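# Insert the loose short pin into the empty block hole

## Task

Take the short pin lying free on the table (the one not already sitting in a block) and press it into the empty hole in the blocks until it bottoms out, then release it. It must stay seated without the robot holding it. The robot must not be gripping any other loose object at the end. The block with that hole is free-standing and must finish upright, within about a finger's width of its starting spot and turned roughly as before. Finally open the gripper and move away.

## Robot and tools

Robot: two xArm6 arms with parallel grippers, named left_arm and right_arm. They share a scene frame whose origin sits on the table top midway between the arms, with +z up, +x out over the table and left_arm on the +y side. The names are labels only and do not match image sides. Base poses in that frame: left_arm at (-0.029, +0.431, 0) m, quat_wxyz (+1.000, 0, 0, -0.026); right_arm at (-0.024, -0.398, 0) m, quat_wxyz (+0.997, 0, 0, +0.075). Bases may be slightly tilted. Mounting plates and the metal frame behind the arms are fixed obstacles; a "too close" warning counts a plate and its side of the frame as part of that arm.

Gripper: the fingers point along the gripper's +z axis and close along its y axis. end_effector_position is the point between the pads when closed, about 2 cm short of the fingertips; closing pushes the tips roughly 10 mm further along +z. Full open gap is 0.084 m.

execute_actions takes "actions", a list holding zero or one item, plus an optional "pictures" boolean.
- Empty list: no command, just returns state and camera images.
- Motion: {"rows": [[...]], "steps": n}, n from 5 to 15 control steps of 1/30 s (default 15). Each row is one 14-number list covering both arms: left_arm waist, shoulder, elbow, forearm roll, wrist pitch, wrist roll, opening, then the same seven for right_arm. Joint values are absolute target angles in radians, in the same convention as the Joint positions line, not offsets. Opening is an absolute command from -1 (closed) to +1 (fully open). One row is used per step; if rows run out, the last repeats. Include both arms every time, copying current angles for an arm that should stay put.
- Wait: {"steps": n} with no rows, n up to 300; it returns after n steps counted from the previous result, and your reply time is part of that.
Images arrive only with an empty list or "pictures": true. Cameras: cam_left_wrist and cam_right_wrist, each 896x504.

Joint ranges (rad), same for both arms: waist -6.283..6.283, shoulder -2.059..2.094, elbow -3.927..0.192, forearm roll -6.283..6.283, wrist pitch -1.693..3.142, wrist roll -6.283..6.283. A target more than 0.010 beyond a bound, and further out than the joint's last reported angle, makes the whole call rejected, so nothing is sent. True ends may differ by up to 0.010; targets past them are clipped and a "joint sent to its limit" line may appear, possibly referring to an earlier action. Absence of that line does not prove more room exists.

Motion behaviour: joint targets ramp at up to 3.14 rad/s (0.16 s to accelerate), all joints of an arm finishing together. Each step the target is held within 0.623 rad of the measured angle, and scaled back if it would put the gripper over 70 mm from where it is now, so large moves take several calls. The last five steps of each action run after the result is returned, and the arms keep moving toward the last row while you think, until they settle or a step is HELD. HELD means part of your row was not applied that step. "joint command not followed" means a clearance check altered targets; the rest still happened.

Results: a state line per arm with end_effector_position (m), end_effector_quat_wxyz and velocities (m/s, rad/s) in the scene frame; printed hand positions can be off, worse at long reach. Joint positions and Joint velocities give, per arm, the six joints (rad, rad/s) then the pad gap (m, m/s). grip_measured is the actual opening on the -1..1 command scale.

Grasping: keep commanding an opening clearly below grip_measured to hold something; lower means a stronger squeeze (about 24 N per pad max on objects up to ~6 cm). Closing fast can overshoot force. Re-sending grip_measured gives a light hold that may let wide parts slip. Objects may be tugged or nudged briefly by outside disturbances.

zoom_image: {"camera": "cam_left_wrist" or "cam_right_wrist", "region": [x0, y0, x1, y1]} in pixels of that camera's latest image, origin top-left, at most 504x504. No motion.

read_manual: optional "section" (only "licences"); returns URDF licence text, no motion.

finished_scene: {"scene": n} with the current scene's number; irreversible, grades the scene and returns the next task if any. Replying without any tool call ends everything.

Cautions: torque at a joint reaching its load limit (waist 44, shoulder 44, elbow 26.4, forearm roll 26.4, wrist pitch 17.6, wrist roll 17.6 N m, held weight included) halts that arm, backs the joint off and pauses it 10 s. Holding loads heats motors: MOTOR HOT warns from 65 °C, and at 80 °C the arm is braked (OVER-TEMPERATURE FAULT) until cooled. Avoid arm-to-arm collisions, hard pushes, slamming, dropping parts, and knocking anything off the table; do not shove the block with the hole. Smooth, economical, quick motion is preferred. Release the pin and back off before finishing.

Each tool is called after ">>>" as name(argument=value, ...) on one line, values as JSON.

## Session

>>> execute_actions(actions=[])

Scene clock: 0.00 s of 4690.00 s.
left_arm: end_effector_position=(+0.1005, +0.0996, +0.3102) grip_measured=+1.00 end_effector_quat_wxyz=(-0.325, +0.846, -0.380, +0.186) end_effector_velocity=(-0.000, +0.000, -0.001) end_effector_angular_velocity=(+0.002, -0.000, -0.000) | right_arm: end_effector_position=(+0.3141, +0.0433, +0.2663) grip_measured=+1.00 end_effector_quat_wxyz=(-0.064, -0.559, +0.825, +0.051) end_effector_velocity=(+0.000, +0.000, +0.001) end_effector_angular_velocity=(+0.003, -0.000, -0.001)
Joint positions: left_arm=[-1.564 -0.126 -1.135  0.585  1.767 -0.807  0.084] | right_arm=[ 0.71   0.372 -1.747  0.132  1.474  2.791  0.084]
Joint velocities: left_arm=[-0.     0.     0.002 -0.    -0.    -0.     0.   ] | right_arm=[-0.001 -0.002 -0.     0.002 -0.001 -0.     0.   ]

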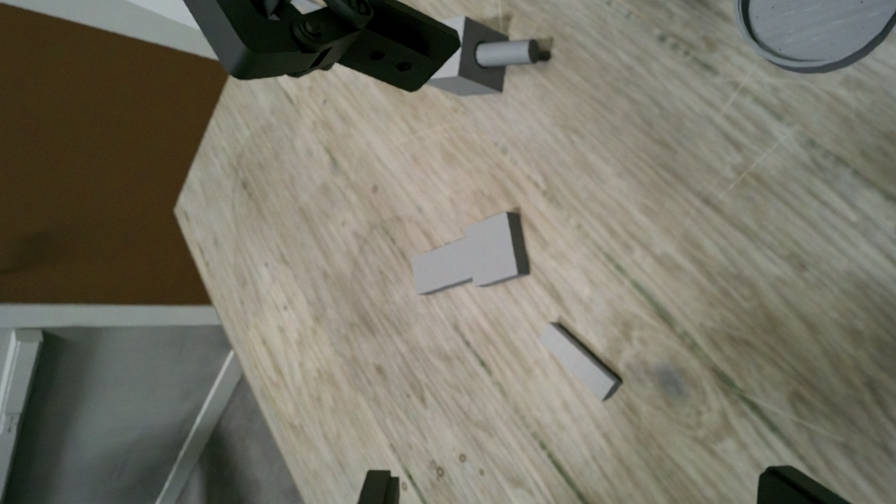

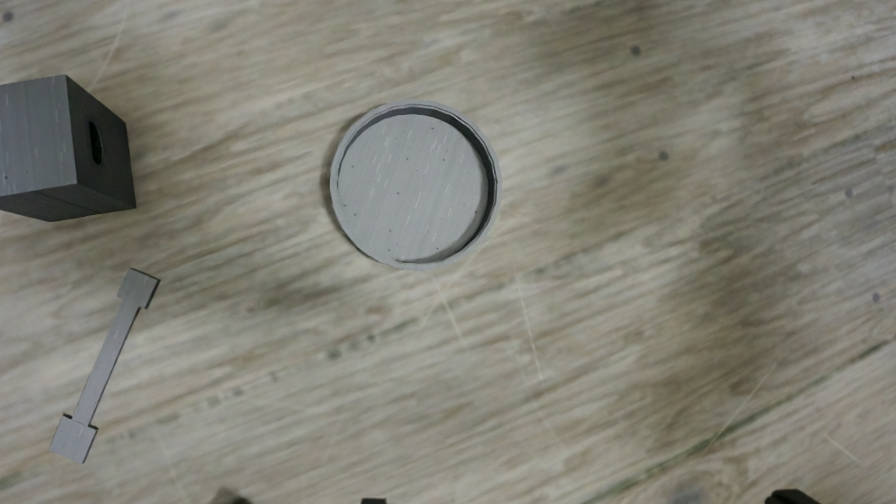

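>>> execute_actions(actions=[{"rows": [[-0.462, 0.014, -1.654, 0, 1.64, -0.514, 1, 0.306, 0.014, -1.654, 0, 1.64, 0.456, 1]], "steps": 15}])

>>> execute_actions(actions=[{"steps": 30}], pictures=true)

Scene clock: 2.17 s of 4690.00 s.
left_arm: end_effector_position=(+0.1815, +0.0769, +0.3437) grip_measured=+1.00 end_effector_quat_wxyz=(-0.170, +0.948, -0.267, +0.039) end_effector_velocity=(+0.426, +0.075, +0.116) end_effector_angular_velocity=(-0.784, +0.584, +1.189) | right_arm: end_effector_position=(+0.3723, -0.0608, +0.3327) grip_measured=+1.00 end_effector_quat_wxyz=(-0.026, -0.630, +0.775, +0.036) end_effector_velocity=(+0.154, -0.401, +0.227) end_effector_angular_velocity=(+0.073, -0.306, +0.970)
Joint positions: left_arm=[-1.149 -0.05  -1.42   0.267  1.697 -0.648  0.084] | right_arm=[ 0.522  0.206 -1.704  0.071  1.551  2.444  0.084]
Joint velocities: left_arm=[ 1.507  0.183 -0.649 -0.745 -0.158  0.373 -0.   ] | right_arm=[-0.684 -0.599  0.156 -0.22   0.275 -1.626 -0.   ]
Steps of this call (steps 1 to 55: nothing new was sent; steps 56 to 65: the first 10 steps of this action). Readings (joint positions):
56: left_arm=[-1.563 -0.126 -1.136 0.584 1.767 -0.806] | right_arm=[0.709 0.371 -1.747 0.132 1.474 2.790]
57: left_arm=[-1.556 -0.124 -1.142 0.575 1.765 -0.801] | right_arm=[0.705 0.368 -1.744 0.130 1.477 2.780]
59: left_arm=[-1.491 -0.107 -1.195 0.510 1.751 -0.769] | right_arm=[0.670 0.336 -1.731 0.118 1.494 2.717]
63: left_arm=[-1.253 -0.063 -1.369 0.324 1.709 -0.677] | right_arm=[0.568 0.246 -1.715 0.086 1.532 2.546]
65: the state above

Scene clock: 3.17 s of 4690.00 s.
left_arm: end_effector_position=(+0.3799, +0.1994, +0.4002) grip_measured=+1.00 end_effector_quat_wxyz=(-0.000, +1.000, -0.001, -0.000) end_effector_velocity=(+0.001, +0.002, +0.000) end_effector_angular_velocity=(-0.000, -0.000, +0.004) | right_arm: end_effector_position=(+0.3977, -0.1915, +0.4001) grip_measured=+1.00 end_effector_quat_wxyz=(+0.000, +1.000, -0.000, -0.000) end_effector_velocity=(+0.000, -0.001, +0.001) end_effector_angular_velocity=(+0.002, -0.004, +0.006)
Joint positions: left_arm=[-0.463  0.014 -1.654  0.     1.64  -0.514  0.084] | right_arm=[ 0.306  0.014 -1.654  0.     1.64   0.457  0.084]
Joint velocities: left_arm=[ 0.004  0.001 -0.001  0.    -0.     0.    -0.   ] | right_arm=[-0.001 -0.002 -0.001 -0.    -0.001 -0.008  0.   ]
Kept back: nothing.
Steps of this call (steps 1 to 5: the last 5 steps of your previous action; steps 6 to 30: the robot went on to your last target). Readings (joint positions):
1: left_arm=[-1.099 -0.044 -1.441 0.244 1.692 -0.636] | right_arm=[0.499 0.186 -1.699 0.063 1.560 2.388]
2: left_arm=[-1.051 -0.039 -1.459 0.223 1.688 -0.626] | right_arm=[0.477 0.166 -1.694 0.056 1.569 2.327]
4: left_arm=[-0.957 -0.031 -1.490 0.187 1.680 -0.608] | right_arm=[0.435 0.129 -1.685 0.042 1.586 2.188]
8: left_arm=[-0.776 -0.014 -1.549 0.119 1.666 -0.574] | right_arm=[0.361 0.062 -1.668 0.018 1.617 1.825]
30: the state above

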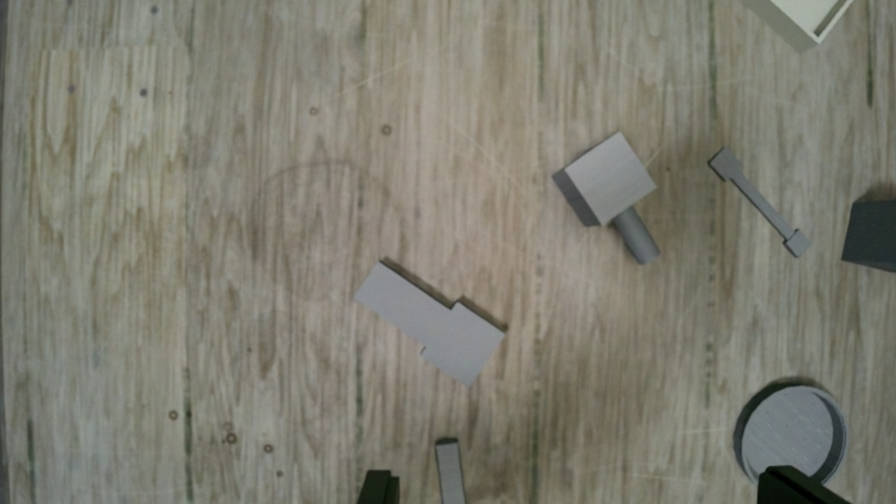

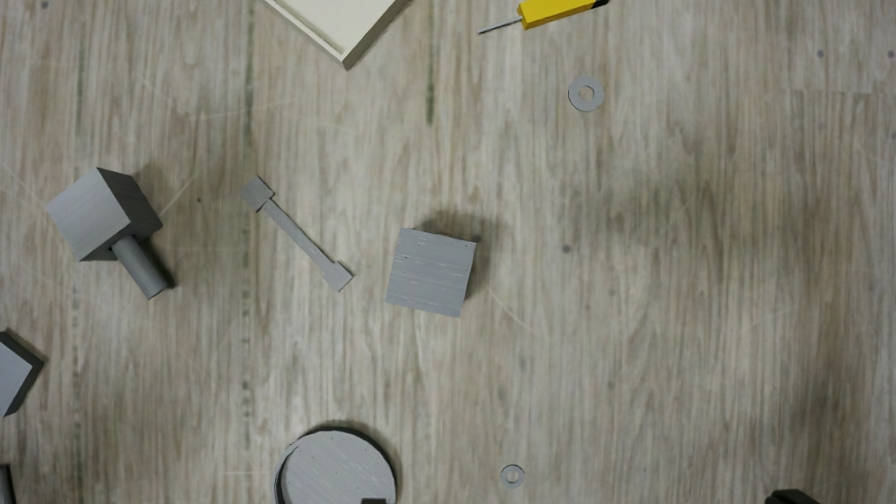

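>>> zoom_image(camera="cam_left_wrist", region=[340, 304, 640, 504])

Region (340, 304, 640, 504) of cam_left_wrist's 896x504 image, scaled by 1.680, with more detail than that image has.

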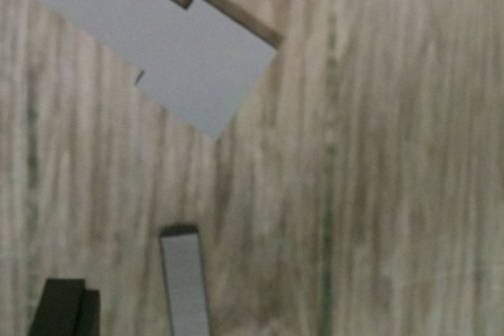

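>>> execute_actions(actions=[{"rows": [[-0.55, 0.014, -1.654, 0, 1.14, -0.514, 1, 0.809, -0.557, -1.124, 0, 1.681, 0.959, 1]], "steps": 15}])

>>> execute_actions(actions=[{"steps": 20}], pictures=true)

Scene clock: 4.23 s of 4690.00 s.
left_arm: end_effector_position=(+0.4437, +0.1117, +0.4581) grip_measured=+1.00 end_effector_quat_wxyz=(+0.116, +0.975, -0.039, +0.188) end_effector_velocity=(+0.111, -0.223, +0.217) end_effector_angular_velocity=(-0.647, -0.954, -0.213) | right_arm: end_effector_position=(+0.2620, -0.1466, +0.4120) grip_measured=+1.00 end_effector_quat_wxyz=(-0.000, +1.000, +0.000, +0.000) end_effector_velocity=(-0.527, +0.069, -0.001) end_effector_angular_velocity=(+0.010, -0.006, +0.017)
Joint positions: left_arm=[-0.541  0.014 -1.656 -0.     1.197 -0.514  0.084] | right_arm=[ 0.572 -0.287 -1.376  0.     1.661  0.721  0.084]
Joint velocities: left_arm=[-0.214 -0.014 -0.023 -0.002 -1.116 -0.001  0.   ] | right_arm=[ 1.049 -1.189  1.092  0.002  0.086  1.032  0.   ]
Steps of this call (steps 1 to 15: the robot went on to your last target; steps 16 to 22: nothing new was sent; steps 23 to 32: the first 10 steps of this action). Readings (joint positions):
23: left_arm=[-0.462 0.014 -1.654 0.000 1.639 -0.514] | right_arm=[0.307 0.013 -1.653 -0.000 1.640 0.457]
24: left_arm=[-0.463 0.014 -1.654 0.000 1.629 -0.514] | right_arm=[0.312 0.006 -1.644 -0.000 1.640 0.466]
26: left_arm=[-0.474 0.014 -1.653 0.000 1.560 -0.514] | right_arm=[0.364 -0.052 -1.583 -0.001 1.645 0.521]
30: left_arm=[-0.522 0.014 -1.654 -0.000 1.300 -0.514] | right_arm=[0.503 -0.209 -1.448 0.000 1.656 0.653]
32: the state above

Scene clock: 4.90 s of 4690.00 s.
left_arm: end_effector_position=(+0.4499, +0.1017, +0.4674) grip_measured=+1.00 end_effector_quat_wxyz=(+0.131, +0.968, -0.043, +0.210) end_effector_velocity=(+0.000, +0.001, +0.000) end_effector_angular_velocity=(-0.001, -0.001, +0.001) | right_arm: end_effector_position=(+0.1502, -0.1505, +0.3999) grip_measured=+1.00 end_effector_quat_wxyz=(+0.000, +1.000, -0.000, -0.000) end_effector_velocity=(-0.002, +0.000, +0.001) end_effector_angular_velocity=(+0.003, +0.000, +0.003)
Joint positions: left_arm=[-0.55   0.014 -1.654  0.     1.14  -0.514  0.084] | right_arm=[ 0.808 -0.556 -1.124 -0.     1.681  0.959  0.084]
Joint velocities: left_arm=[ 0.001 -0.001  0.     0.    -0.    -0.     0.   ] | right_arm=[ 0.004 -0.004  0.002  0.002  0.001  0.001  0.   ]
Kept back: nothing.
Steps of this call (steps 1 to 5: the last 5 steps of your previous action; steps 6 to 20: the robot went on to your last target). Readings (joint positions):
1: left_arm=[-0.547 0.013 -1.656 -0.000 1.169 -0.514] | right_arm=[0.607 -0.327 -1.339 0.000 1.664 0.756]
2: left_arm=[-0.549 0.013 -1.656 -0.000 1.154 -0.514] | right_arm=[0.642 -0.367 -1.302 0.000 1.667 0.791]
4: left_arm=[-0.550 0.013 -1.655 -0.000 1.144 -0.514] | right_arm=[0.715 -0.450 -1.225 0.000 1.673 0.864]
8: left_arm=[-0.549 0.015 -1.653 0.000 1.141 -0.514] | right_arm=[0.803 -0.552 -1.133 0.000 1.681 0.950]
20: the state above

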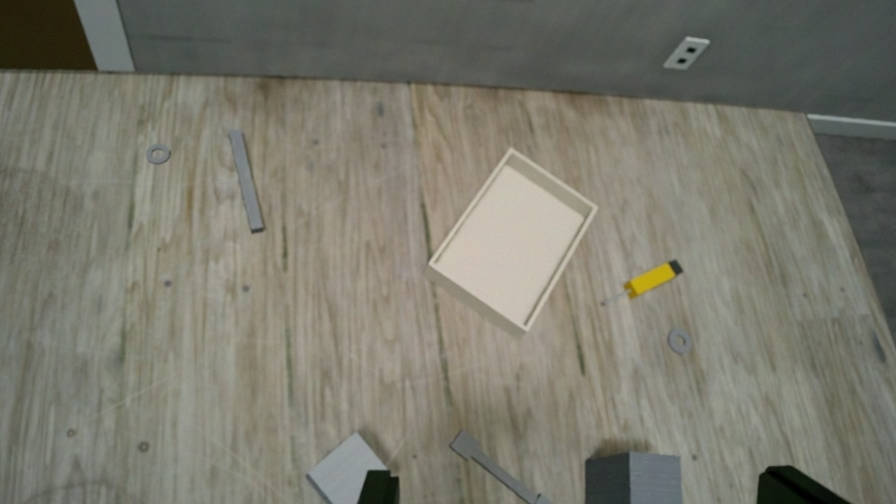

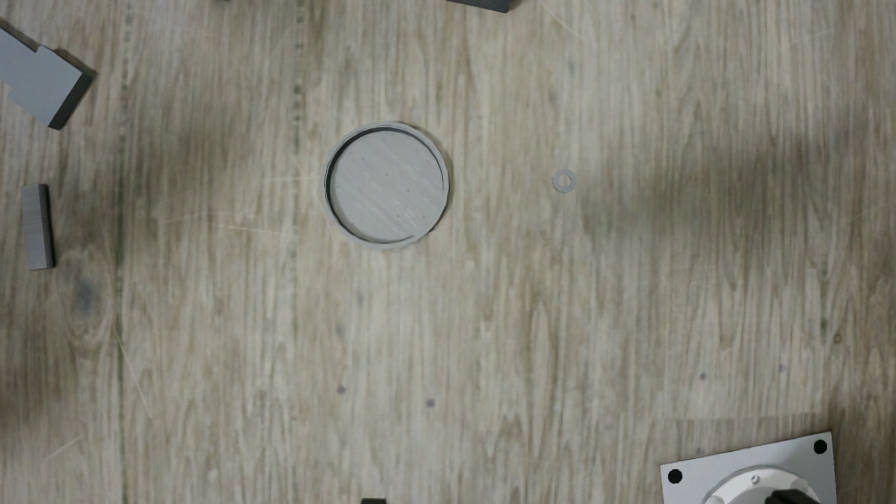

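>>> zoom_image(camera="cam_right_wrist", region=[0, 160, 160, 290])

Region (0, 160, 160, 290) of cam_right_wrist's 896x504 image, scaled by 3.150, with more detail than that image has; it fills the top 410 rows of this view, and the rest is white.

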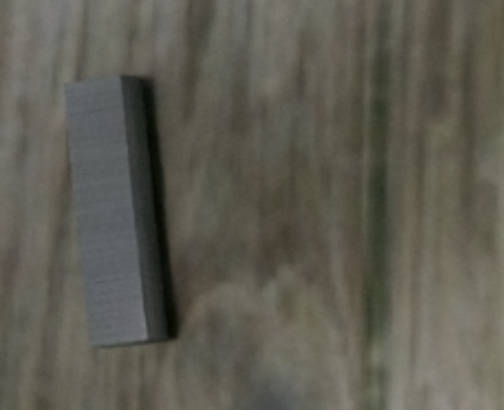

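>>> execute_actions(actions=[{"rows": [[-0.55, 0.014, -1.654, 0, 1.14, -0.514, 1, 0.696, -0.153, -0.495, -1.48, 0.687, -0.917, 1]], "steps": 15}])

>>> execute_actions(actions=[{"steps": 30}], pictures=true)

Scene clock: 8.17 s of 4690.00 s.
left_arm: end_effector_position=(+0.4499, +0.1016, +0.4675) grip_measured=+1.00 end_effector_quat_wxyz=(+0.131, +0.968, -0.043, +0.210) end_effector_velocity=(+0.000, +0.001, +0.000) end_effector_angular_velocity=(+0.000, -0.000, +0.000) | right_arm: end_effector_position=(+0.2336, -0.1712, +0.2752) grip_measured=+1.00 end_effector_quat_wxyz=(+0.138, +0.977, +0.151, +0.057) end_effector_velocity=(+0.299, -0.108, -0.431) end_effector_angular_velocity=(-1.104, -0.402, +1.784)
Joint positions: left_arm=[-0.55   0.014 -1.654 -0.     1.14  -0.514  0.084] | right_arm=[ 0.765 -0.399 -0.878 -0.283  1.397  0.675  0.084]
Joint velocities: left_arm=[ 0.001 -0.001  0.    -0.    -0.     0.001 -0.   ] | right_arm=[-0.163  0.591  0.917 -1.29  -1.284 -1.287 -0.   ]
Steps of this call (steps 1 to 15: the robot went on to your last target; steps 16 to 88: nothing new was sent; steps 89 to 98: the first 10 steps of this action). Readings (joint positions):
89: left_arm=[-0.550 0.014 -1.654 -0.000 1.140 -0.514] | right_arm=[0.809 -0.557 -1.123 -0.001 1.680 0.958]
90: left_arm=[-0.550 0.014 -1.654 -0.000 1.140 -0.514] | right_arm=[0.808 -0.553 -1.117 -0.010 1.670 0.948]
92: left_arm=[-0.550 0.014 -1.654 -0.000 1.140 -0.514] | right_arm=[0.798 -0.521 -1.067 -0.067 1.612 0.891]
96: left_arm=[-0.550 0.014 -1.654 -0.000 1.140 -0.514] | right_arm=[0.776 -0.438 -0.939 -0.202 1.477 0.756]
98: the state above

Scene clock: 9.17 s of 4690.00 s.
left_arm: end_effector_position=(+0.4499, +0.1016, +0.4675) grip_measured=+1.00 end_effector_quat_wxyz=(+0.131, +0.968, -0.043, +0.210) end_effector_velocity=(+0.000, +0.001, +0.000) end_effector_angular_velocity=(+0.000, -0.000, +0.001) | right_arm: end_effector_position=(+0.3277, -0.1525, +0.1313) grip_measured=+1.00 end_effector_quat_wxyz=(+0.417, +0.062, +0.906, -0.029) end_effector_velocity=(-0.001, -0.001, -0.002) end_effector_angular_velocity=(-0.008, +0.001, +0.007)
Joint positions: left_arm=[-0.55   0.014 -1.654  0.     1.14  -0.514  0.084] | right_arm=[ 0.696 -0.153 -0.495 -1.479  0.687 -0.916  0.084]
Joint velocities: left_arm=[ 0.001 -0.    -0.     0.     0.     0.     0.   ] | right_arm=[-0.     0.002  0.003 -0.005 -0.001 -0.004 -0.   ]
Kept back: nothing.
Steps of this call (steps 1 to 5: the last 5 steps of your previous action; steps 6 to 30: the robot went on to your last target). Readings (joint positions):
1: left_arm=[-0.550 0.014 -1.654 0.000 1.140 -0.514] | right_arm=[0.759 -0.379 -0.848 -0.328 1.352 0.630]
2: left_arm=[-0.550 0.014 -1.654 -0.000 1.140 -0.514] | right_arm=[0.754 -0.360 -0.817 -0.377 1.304 0.582]
4: left_arm=[-0.550 0.014 -1.654 0.000 1.140 -0.514] | right_arm=[0.743 -0.320 -0.756 -0.487 1.193 0.471]
8: left_arm=[-0.550 0.014 -1.654 0.000 1.140 -0.514] | right_arm=[0.721 -0.241 -0.634 -0.791 0.956 0.167]
30: the state above

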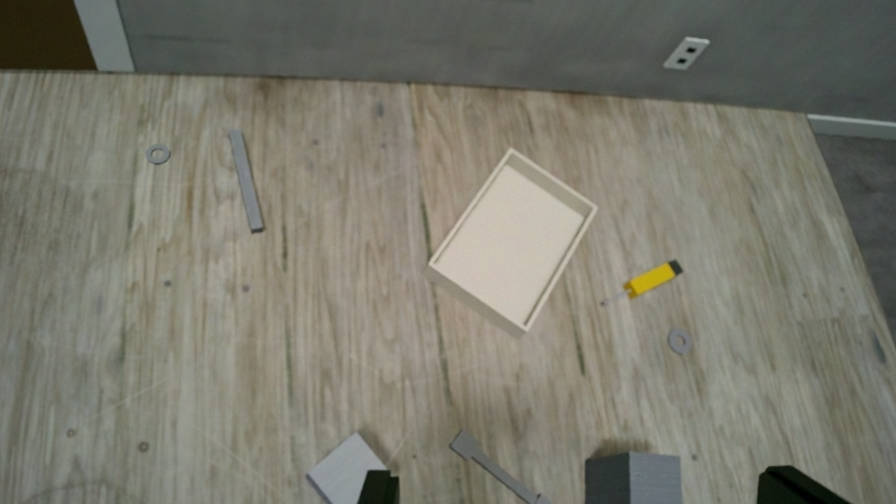

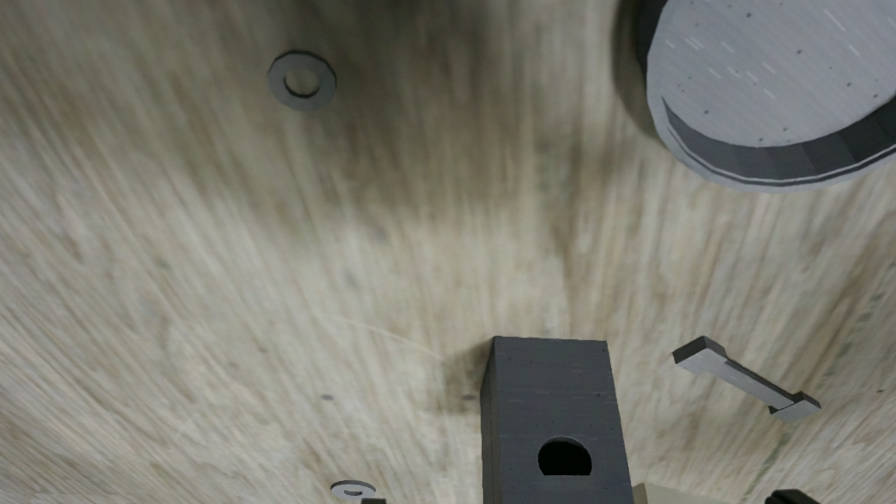

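>>> zoom_image(camera="cam_right_wrist", region=[460, 324, 660, 504])

Region (460, 324, 660, 504) of cam_right_wrist's 896x504 image, scaled by 2.520, with more detail than that image has; it fills the top 454 rows of this view, and the rest is white.

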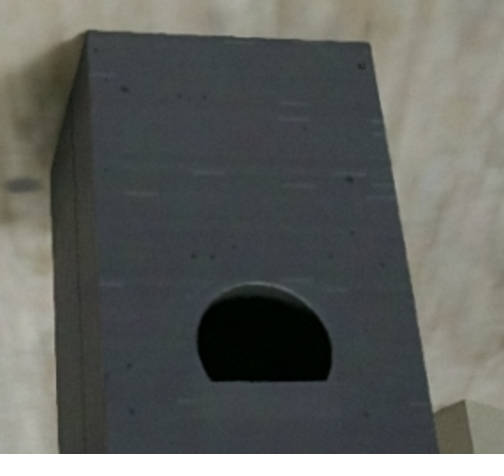

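>>> execute_actions(actions=[{"rows": [[-0.55, 0.014, -1.654, 0, 1.14, -0.514, 1, 1.024, 0.740, -1.890, 0, 1.150, 1.074, 1]], "steps": 15}])

>>> execute_actions(actions=[{"steps": 35}], pictures=true)

Scene clock: 11.83 s of 4690.00 s.
left_arm: end_effector_position=(+0.4499, +0.1016, +0.4675) grip_measured=+1.00 end_effector_quat_wxyz=(+0.131, +0.968, -0.043, +0.210) end_effector_velocity=(-0.000, -0.000, +0.000) end_effector_angular_velocity=(+0.000, -0.001, -0.002) | right_arm: end_effector_position=(+0.3299, -0.0679, +0.0827) grip_measured=+1.00 end_effector_quat_wxyz=(+0.376, +0.402, +0.834, -0.025) end_effector_velocity=(-0.114, +0.322, -0.297) end_effector_angular_velocity=(+1.242, +0.049, -2.655)
Joint positions: left_arm=[-0.55   0.014 -1.654 -0.     1.14  -0.514  0.084] | right_arm=[ 0.891  0.302 -0.957 -1.019  0.96  -0.456  0.084]
Joint velocities: left_arm=[-0.001 -0.001  0.001 -0.    -0.     0.001  0.   ] | right_arm=[ 0.488  1.672 -1.8    1.846  0.697  1.84  -0.   ]
Steps of this call (steps 1 to 15: the robot went on to your last target; steps 16 to 70: nothing new was sent; steps 71 to 80: the first 10 steps of this action). Readings (joint positions):
71: left_arm=[-0.550 0.014 -1.654 0.000 1.140 -0.514] | right_arm=[0.696 -0.152 -0.496 -1.479 0.688 -0.916]
72: left_arm=[-0.550 0.014 -1.654 0.000 1.140 -0.514] | right_arm=[0.701 -0.144 -0.504 -1.470 0.695 -0.906]
74: left_arm=[-0.550 0.014 -1.654 0.000 1.140 -0.514] | right_arm=[0.735 -0.078 -0.570 -1.401 0.748 -0.836]
78: left_arm=[-0.550 0.014 -1.654 -0.000 1.140 -0.514] | right_arm=[0.853 0.183 -0.835 -1.142 0.908 -0.579]
80: the state above

Scene clock: 13.00 s of 4690.00 s.
left_arm: end_effector_position=(+0.4499, +0.1016, +0.4675) grip_measured=+1.00 end_effector_quat_wxyz=(+0.131, +0.968, -0.043, +0.210) end_effector_velocity=(-0.001, -0.000, +0.001) end_effector_angular_velocity=(-0.002, -0.001, -0.000) | right_arm: end_effector_position=(+0.2279, +0.2024, +0.1203) grip_measured=+1.00 end_effector_quat_wxyz=(+0.000, +0.999, +0.050, +0.000) end_effector_velocity=(-0.001, +0.001, -0.000) end_effector_angular_velocity=(+0.002, +0.001, -0.002)
Joint positions: left_arm=[-0.55   0.014 -1.654 -0.     1.14  -0.514  0.084] | right_arm=[ 1.024  0.74  -1.89  -0.     1.15   1.074  0.084]
Joint velocities: left_arm=[-0.001 -0.002 -0.    -0.     0.    -0.001 -0.   ] | right_arm=[ 0.001  0.001 -0.002  0.002 -0.001  0.002  0.   ]
Kept back: nothing.
Steps of this call (steps 1 to 5: the last 5 steps of your previous action; steps 6 to 35: the robot went on to your last target). Readings (joint positions):
1: left_arm=[-0.550 0.014 -1.654 0.000 1.140 -0.514] | right_arm=[0.906 0.355 -1.018 -0.957 0.982 -0.394]
2: left_arm=[-0.550 0.014 -1.654 -0.000 1.140 -0.514] | right_arm=[0.920 0.403 -1.080 -0.894 1.002 -0.331]
4: left_arm=[-0.550 0.014 -1.654 0.000 1.140 -0.514] | right_arm=[0.944 0.479 -1.204 -0.769 1.035 -0.206]
8: left_arm=[-0.550 0.014 -1.654 -0.000 1.140 -0.514] | right_arm=[0.973 0.572 -1.430 -0.540 1.076 0.022]
35: the state above

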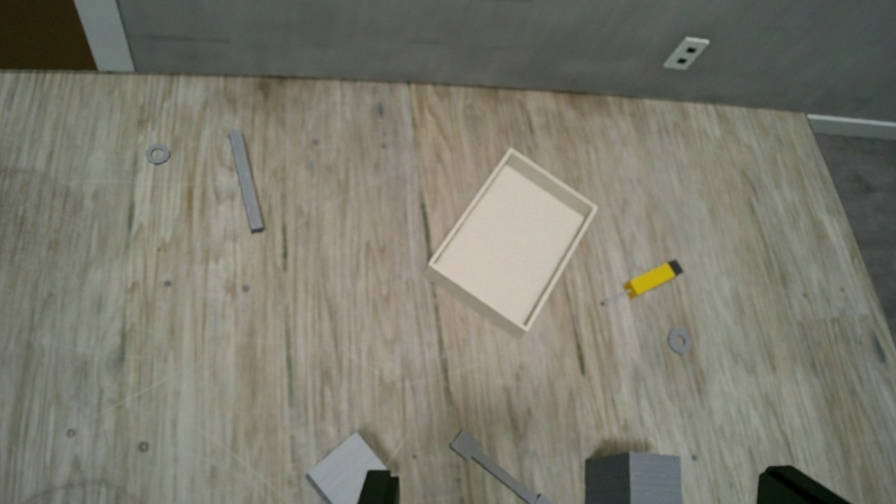

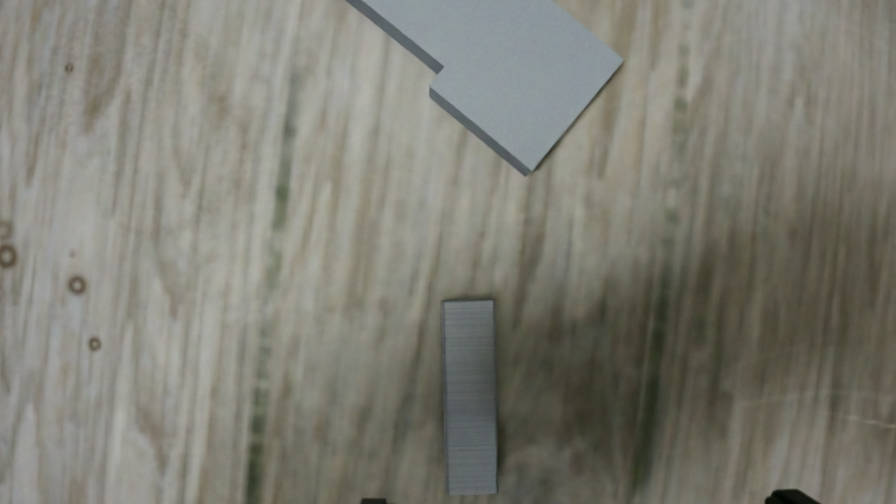

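>>> execute_actions(actions=[{"rows": [[-0.55, 0.014, -1.654, 0, 1.14, -0.514, 1, 1.0373, 0.8971, -1.9531, 0, 1.056, 1.072, 1]], "steps": 15}])

>>> execute_actions(actions=[{"steps": 10}], pictures=true)

Scene clock: 13.87 s of 4690.00 s.
left_arm: end_effector_position=(+0.4499, +0.1016, +0.4675) grip_measured=+1.00 end_effector_quat_wxyz=(+0.131, +0.968, -0.043, +0.210) end_effector_velocity=(-0.000, +0.000, -0.001) end_effector_angular_velocity=(+0.001, +0.001, -0.001) | right_arm: end_effector_position=(+0.2237, +0.2165, +0.0421) grip_measured=+1.00 end_effector_quat_wxyz=(+0.008, +0.998, +0.058, -0.004) end_effector_velocity=(+0.046, +0.088, +0.148) end_effector_angular_velocity=(+0.307, -0.127, -0.011)
Joint positions: left_arm=[-0.55   0.014 -1.654  0.     1.14  -0.514  0.084] | right_arm=[ 1.038  0.904 -1.945  0.     1.059  1.072  0.084]
Joint velocities: left_arm=[-0.     0.001  0.     0.     0.001  0.001 -0.   ] | right_arm=[-0.014 -0.115 -0.168 -0.003 -0.05  -0.001  0.   ]
Steps of this call (steps 1 to 15: the robot went on to your last target; step 16: nothing new was sent; steps 17 to 26: the first 10 steps of this action). Readings (joint positions):
17: left_arm=[-0.550 0.014 -1.654 0.000 1.140 -0.514] | right_arm=[1.024 0.741 -1.890 -0.000 1.149 1.074]
18: left_arm=[-0.550 0.014 -1.654 -0.000 1.140 -0.514] | right_arm=[1.025 0.748 -1.896 -0.000 1.144 1.074]
20: left_arm=[-0.550 0.014 -1.654 0.000 1.140 -0.514] | right_arm=[1.029 0.803 -1.929 -0.000 1.104 1.073]
24: left_arm=[-0.550 0.014 -1.654 -0.000 1.140 -0.514] | right_arm=[1.038 0.904 -1.938 0.000 1.062 1.072]
26: the state above

Scene clock: 14.20 s of 4690.00 s.
left_arm: end_effector_position=(+0.4499, +0.1016, +0.4675) grip_measured=+1.00 end_effector_quat_wxyz=(+0.131, +0.968, -0.043, +0.210) end_effector_velocity=(-0.000, -0.000, -0.000) end_effector_angular_velocity=(+0.000, +0.000, -0.000) | right_arm: end_effector_position=(+0.2258, +0.2208, +0.0498) grip_measured=+1.00 end_effector_quat_wxyz=(+0.000, +0.998, +0.058, -0.000) end_effector_velocity=(-0.000, +0.000, -0.002) end_effector_angular_velocity=(-0.001, +0.000, +0.002)
Joint positions: left_arm=[-0.55   0.014 -1.654  0.     1.14  -0.514  0.084] | right_arm=[ 1.037  0.897 -1.953  0.     1.056  1.072  0.084]
Joint velocities: left_arm=[-0.    -0.     0.001 -0.    -0.     0.    -0.   ] | right_arm=[ 0.001  0.004 -0.001 -0.    -0.001 -0.001  0.   ]
Kept back: nothing.
Steps of this call (steps 1 to 5: the last 5 steps of your previous action; steps 6 to 10: the robot went on to your last target). Readings (joint positions):
1: left_arm=[-0.550 0.014 -1.654 -0.000 1.140 -0.514] | right_arm=[1.037 0.900 -1.951 0.000 1.057 1.072]
2: left_arm=[-0.550 0.014 -1.654 0.000 1.140 -0.514] | right_arm=[1.037 0.896 -1.955 -0.000 1.056 1.072]
4: left_arm=[-0.550 0.014 -1.654 -0.000 1.140 -0.514] | right_arm=[1.037 0.893 -1.958 -0.000 1.055 1.072]
8: left_arm=[-0.550 0.014 -1.654 -0.000 1.140 -0.514] | right_arm=[1.037 0.896 -1.953 -0.000 1.056 1.072]
10: the state above

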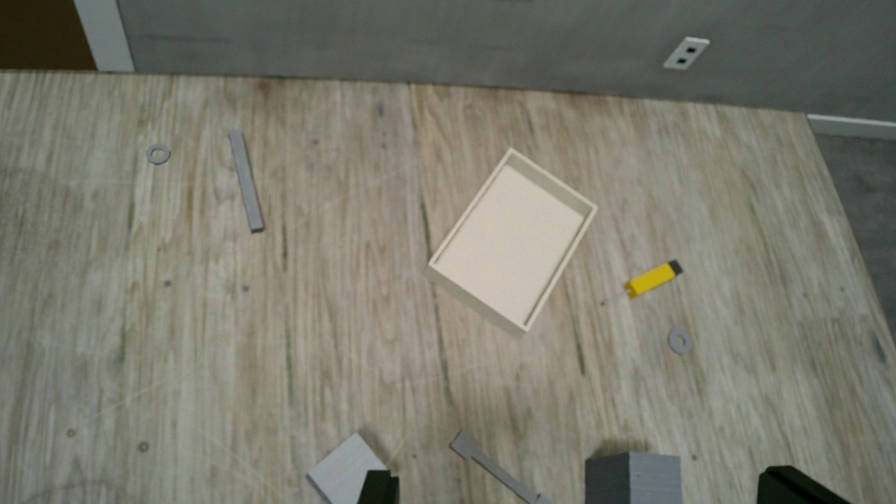

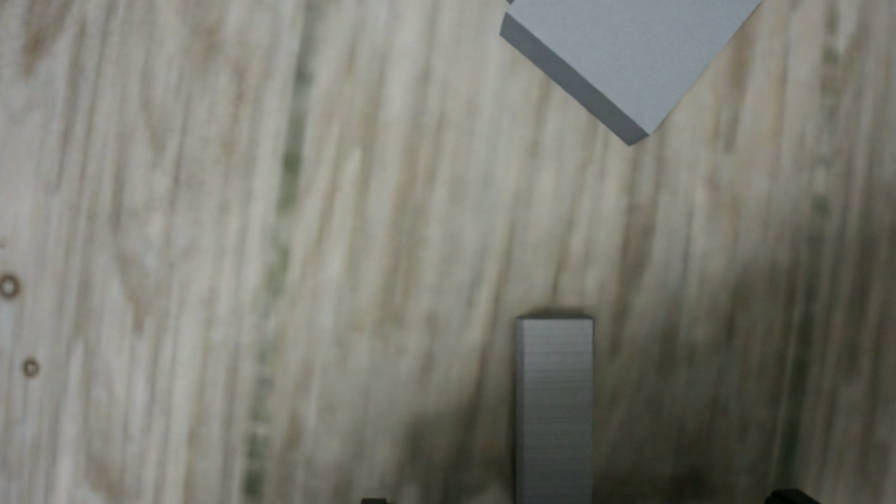

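>>> execute_actions(actions=[{"rows": [[-0.55, 0.014, -1.654, 0, 1.14, -0.514, 1, 1.0373, 0.899, -1.9527, 0, 1.0537, 1.072, 0.9],[-0.55, 0.014, -1.654, 0, 1.14, -0.514, 1, 1.0373, 0.902, -1.9521, 0, 1.0501, 1.072, 0.8],[-0.55, 0.014, -1.654, 0, 1.14, -0.514, 1, 1.0373, 0.906, -1.9513, 0, 1.0453, 1.072, 0.7],[-0.55, 0.014, -1.654, 0, 1.14, -0.514, 1, 1.0373, 0.910, -1.9505, 0, 1.0405, 1.072, 0.6],[-0.55, 0.014, -1.654, 0, 1.14, -0.514, 1, 1.0373, 0.914, -1.9497, 0, 1.0357, 1.072, 0.5],[-0.55, 0.014, -1.654, 0, 1.14, -0.514, 1, 1.0373, 0.918, -1.949, 0, 1.031, 1.072, 0.4],[-0.55, 0.014, -1.654, 0, 1.14, -0.514, 1, 1.0373, 0.922, -1.9482, 0, 1.0262, 1.072, 0.3],[-0.55, 0.014, -1.654, 0, 1.14, -0.514, 1, 1.0373, 0.926, -1.9474, 0, 1.0214, 1.072, 0.2],[-0.55, 0.014, -1.654, 0, 1.14, -0.514, 1, 1.0373, 0.9295, -1.9467, 0, 1.0172, 1.072, 0.1],[-0.55, 0.014, -1.654, 0, 1.14, -0.514, 1, 1.0373, 0.9325, -1.9461, 0, 1.0136, 1.072, 0.0],[-0.55, 0.014, -1.654, 0, 1.14, -0.514, 1, 1.0373, 0.935, -1.9456, 0, 1.0106, 1.072, 0.0],[-0.55, 0.014, -1.654, 0, 1.14, -0.514, 1, 1.0373, 0.9365, -1.9453, 0, 1.0088, 1.072, 0.0]], "steps": 15}])

>>> execute_actions(actions=[{"steps": 10}], pictures=true)

Scene clock: 15.10 s of 4690.00 s.
left_arm: end_effector_position=(+0.4499, +0.1016, +0.4675) grip_measured=+1.00 end_effector_quat_wxyz=(+0.131, +0.968, -0.043, +0.210) end_effector_velocity=(-0.000, -0.000, -0.001) end_effector_angular_velocity=(+0.001, +0.001, -0.001) | right_arm: end_effector_position=(+0.2257, +0.2207, +0.0309) grip_measured=+0.05 end_effector_quat_wxyz=(+0.001, +0.998, +0.058, -0.000) end_effector_velocity=(-0.001, -0.003, -0.077) end_effector_angular_velocity=(-0.010, +0.004, -0.001)
Joint positions: left_arm=[-0.55   0.014 -1.654  0.     1.14  -0.514  0.084] | right_arm=[ 1.037  0.926 -1.947  0.     1.023  1.072  0.046]
Joint velocities: left_arm=[-0.001  0.001 -0.     0.     0.001  0.    -0.   ] | right_arm=[-0.     0.115  0.024  0.    -0.128  0.001 -0.131]
Steps of this call (steps 1 to 15: the robot went on to your last target; steps 16 to 17: nothing new was sent; steps 18 to 27: the first 10 steps of this action). Readings (joint positions):
18: left_arm=[-0.550 0.014 -1.654 0.000 1.140 -0.514] | right_arm=[1.037 0.897 -1.953 -0.000 1.056 1.072]
19: left_arm=[-0.550 0.014 -1.654 -0.000 1.140 -0.514] | right_arm=[1.037 0.898 -1.953 -0.000 1.055 1.072]
21: left_arm=[-0.550 0.014 -1.654 -0.000 1.140 -0.514] | right_arm=[1.037 0.902 -1.953 -0.000 1.049 1.072]
25: left_arm=[-0.550 0.014 -1.654 0.000 1.140 -0.514] | right_arm=[1.037 0.918 -1.949 0.000 1.032 1.072]
27: the state above

Scene clock: 15.43 s of 4690.00 s.
left_arm: end_effector_position=(+0.4499, +0.1016, +0.4675) grip_measured=+1.00 end_effector_quat_wxyz=(+0.131, +0.968, -0.043, +0.210) end_effector_velocity=(-0.000, +0.000, +0.001) end_effector_angular_velocity=(-0.000, -0.001, -0.001) | right_arm: end_effector_position=(+0.2260, +0.2214, +0.0247) grip_measured=-0.01 end_effector_quat_wxyz=(-0.001, +0.998, +0.058, +0.000) end_effector_velocity=(-0.000, +0.000, +0.000) end_effector_angular_velocity=(+0.001, +0.001, -0.002)
Joint positions: left_arm=[-0.55   0.014 -1.654  0.     1.14  -0.514  0.084] | right_arm=[ 1.037  0.936 -1.946 -0.     1.009  1.072  0.044]
Joint velocities: left_arm=[-0.    -0.001 -0.     0.    -0.     0.001 -0.   ] | right_arm=[ 0.     0.    -0.     0.001 -0.001  0.001 -0.   ]
Kept back: nothing.
Steps of this call (steps 1 to 5: the last 5 steps of your previous action; steps 6 to 10: the robot went on to your last target). Readings (joint positions):
1: left_arm=[-0.550 0.014 -1.654 -0.000 1.140 -0.514] | right_arm=[1.037 0.929 -1.946 0.000 1.019 1.072]
2: left_arm=[-0.550 0.014 -1.654 -0.000 1.140 -0.514] | right_arm=[1.037 0.932 -1.946 0.000 1.015 1.072]
4: left_arm=[-0.550 0.014 -1.654 -0.000 1.140 -0.514] | right_arm=[1.037 0.936 -1.945 0.000 1.011 1.072]
8: left_arm=[-0.550 0.014 -1.654 0.000 1.140 -0.514] | right_arm=[1.037 0.936 -1.946 -0.000 1.009 1.072]
10: the state above

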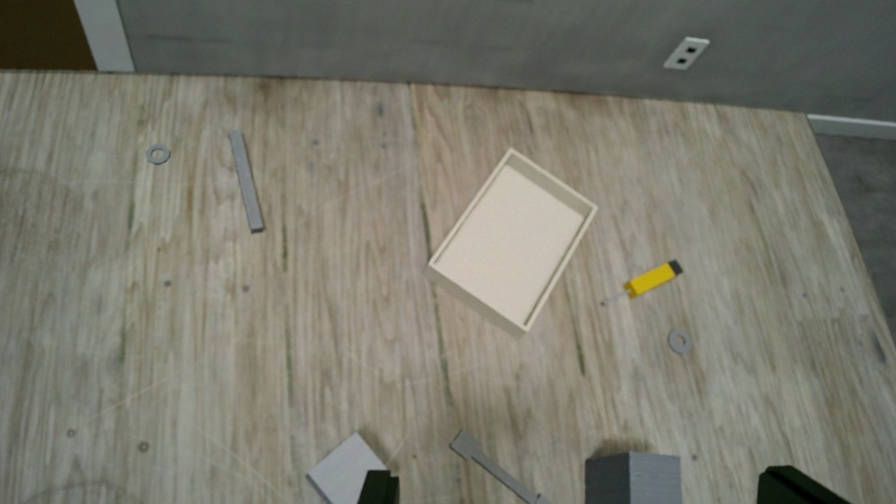

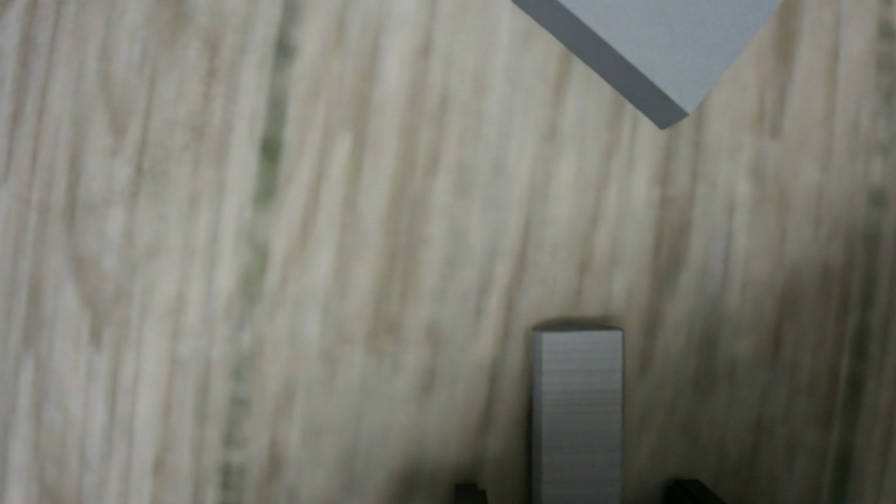

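>>> execute_actions(actions=[{"rows": [[-0.55, 0.014, -1.654, 0, 1.14, -0.514, 1, 1.0373, 0.9345, -1.9457, 0, 1.0112, 1.072, 0.0],[-0.55, 0.014, -1.654, 0, 1.14, -0.514, 1, 1.0373, 0.9325, -1.9461, 0, 1.0136, 1.072, 0.0],[-0.55, 0.014, -1.654, 0, 1.14, -0.514, 1, 1.0373, 0.9304, -1.9465, 0, 1.0161, 1.072, -0.05],[-0.55, 0.014, -1.654, 0, 1.14, -0.514, 1, 1.0373, 0.9304, -1.9465, 0, 1.0161, 1.072, -0.1],[-0.55, 0.014, -1.654, 0, 1.14, -0.514, 1, 1.0373, 0.9304, -1.9465, 0, 1.0161, 1.072, -0.17],[-0.55, 0.014, -1.654, 0, 1.14, -0.514, 1, 1.0373, 0.9304, -1.9465, 0, 1.0161, 1.072, -0.24],[-0.55, 0.014, -1.654, 0, 1.14, -0.514, 1, 1.0373, 0.9304, -1.9465, 0, 1.0161, 1.072, -0.31],[-0.55, 0.014, -1.654, 0, 1.14, -0.514, 1, 1.0373, 0.9304, -1.9465, 0, 1.0161, 1.072, -0.38],[-0.55, 0.014, -1.654, 0, 1.14, -0.514, 1, 1.0373, 0.9304, -1.9465, 0, 1.0161, 1.072, -0.44],[-0.55, 0.014, -1.654, 0, 1.14, -0.514, 1, 1.0373, 0.9304, -1.9465, 0, 1.0161, 1.072, -0.49],[-0.55, 0.014, -1.654, 0, 1.14, -0.514, 1, 1.0373, 0.9304, -1.9465, 0, 1.0161, 1.072, -0.53],[-0.55, 0.014, -1.654, 0, 1.14, -0.514, 1, 1.0373, 0.9304, -1.9465, 0, 1.0161, 1.072, -0.57],[-0.55, 0.014, -1.654, 0, 1.14, -0.514, 1, 1.0373, 0.9304, -1.9465, 0, 1.0161, 1.072, -0.62],[-0.55, 0.014, -1.654, 0, 1.14, -0.514, 1, 1.0373, 0.9304, -1.9465, 0, 1.0161, 1.072, -0.7],[-0.55, 0.014, -1.654, 0, 1.14, -0.514, 1, 1.0373, 0.9304, -1.9465, 0, 1.0161, 1.072, -0.8]], "steps": 15}])

>>> execute_actions(actions=[{"rows": [[-0.55, 0.014, -1.654, 0, 1.14, -0.514, 1, 1.0373, 0.9304, -1.9465, 0, 1.0161, 1.072, -0.9],[-0.55, 0.014, -1.654, 0, 1.14, -0.514, 1, 1.0373, 0.9304, -1.9465, 0, 1.0161, 1.072, -1]], "steps": 10}], pictures=true)

Scene clock: 16.43 s of 4690.00 s.
left_arm: end_effector_position=(+0.4499, +0.1016, +0.4675) grip_measured=+1.00 end_effector_quat_wxyz=(+0.131, +0.968, -0.043, +0.210) end_effector_velocity=(-0.000, -0.001, -0.000) end_effector_angular_velocity=(+0.001, +0.001, -0.002) | right_arm: end_effector_position=(+0.2260, +0.2212, +0.0283) grip_measured=-0.47 end_effector_quat_wxyz=(-0.000, +0.998, +0.058, +0.000) end_effector_velocity=(-0.002, -0.005, -0.008) end_effector_angular_velocity=(-0.017, +0.006, -0.000)
Joint positions: left_arm=[-0.55   0.014 -1.654  0.     1.14  -0.514  0.084] | right_arm=[ 1.037  0.93  -1.947 -0.     1.016  1.072  0.023]
Joint velocities: left_arm=[-0.001  0.     0.001  0.    -0.     0.     0.   ] | right_arm=[-0.001  0.007  0.009 -0.001  0.003  0.    -0.072]
Steps of this call (steps 1 to 20: the robot went on to your last target; steps 21 to 30: the first 10 steps of this action). Readings (joint positions):
21: left_arm=[-0.550 0.014 -1.654 -0.000 1.140 -0.514] | right_arm=[1.037 0.936 -1.945 0.000 1.009 1.072]
22: left_arm=[-0.550 0.014 -1.654 -0.000 1.140 -0.514] | right_arm=[1.037 0.936 -1.945 0.000 1.010 1.072]
24: left_arm=[-0.550 0.014 -1.654 0.000 1.140 -0.514] | right_arm=[1.037 0.933 -1.946 0.000 1.014 1.072]
28: left_arm=[-0.550 0.014 -1.654 -0.000 1.140 -0.514] | right_arm=[1.037 0.930 -1.947 -0.000 1.016 1.072]
30: the state above

Scene clock: 16.77 s of 4690.00 s.
left_arm: end_effector_position=(+0.4499, +0.1016, +0.4675) grip_measured=+1.00 end_effector_quat_wxyz=(+0.131, +0.968, -0.043, +0.210) end_effector_velocity=(-0.000, +0.000, +0.001) end_effector_angular_velocity=(-0.001, -0.001, +0.001) | right_arm: end_effector_position=(+0.2259, +0.2210, +0.0280) grip_measured=-0.56 end_effector_quat_wxyz=(+0.000, +0.998, +0.058, -0.000) end_effector_velocity=(-0.000, +0.000, +0.000) end_effector_angular_velocity=(+0.001, -0.001, +0.000)
Joint positions: left_arm=[-0.55   0.014 -1.654 -0.     1.14  -0.514  0.084] | right_arm=[ 1.037  0.931 -1.946  0.     1.016  1.072  0.019]
Joint velocities: left_arm=[-0.    -0.001 -0.     0.    -0.    -0.001  0.   ] | right_arm=[ 0.001 -0.    -0.    -0.    -0.     0.001 -0.   ]
Steps of this call (steps 1 to 5: the last 5 steps of your previous action; steps 6 to 10: the first 5 steps of this action). Readings (joint positions):
6: left_arm=[-0.550 0.014 -1.654 0.000 1.140 -0.514] | right_arm=[1.037 0.931 -1.946 0.000 1.016 1.072]
7: left_arm=[-0.550 0.014 -1.654 0.000 1.140 -0.514] | right_arm=[1.037 0.931 -1.946 0.000 1.016 1.072]
9: left_arm=[-0.550 0.014 -1.654 0.000 1.140 -0.514] | right_arm=[1.037 0.931 -1.946 0.000 1.016 1.072]
10: the state above

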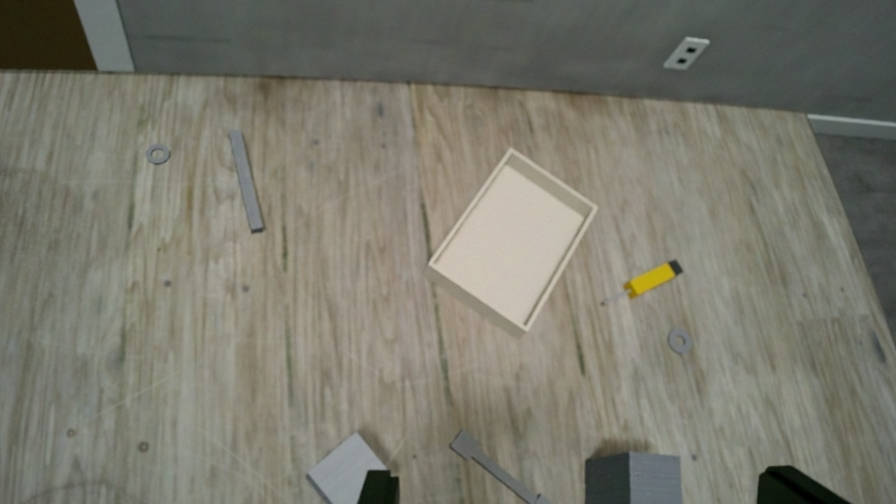

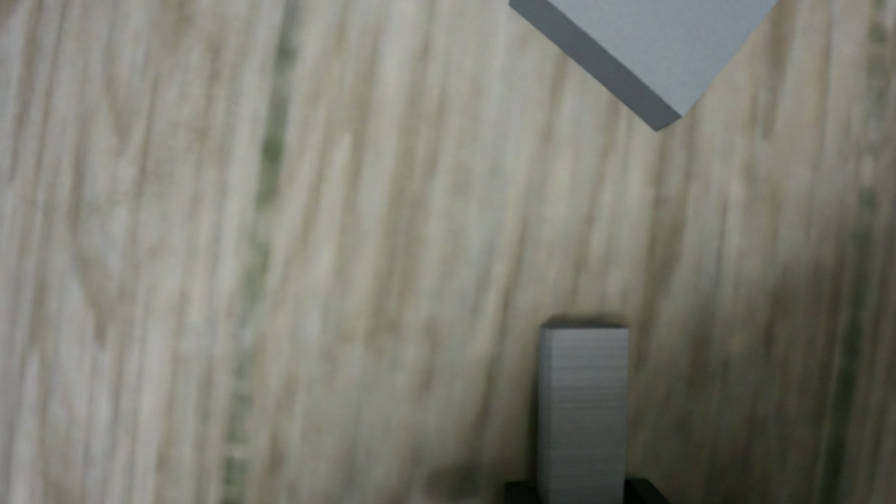

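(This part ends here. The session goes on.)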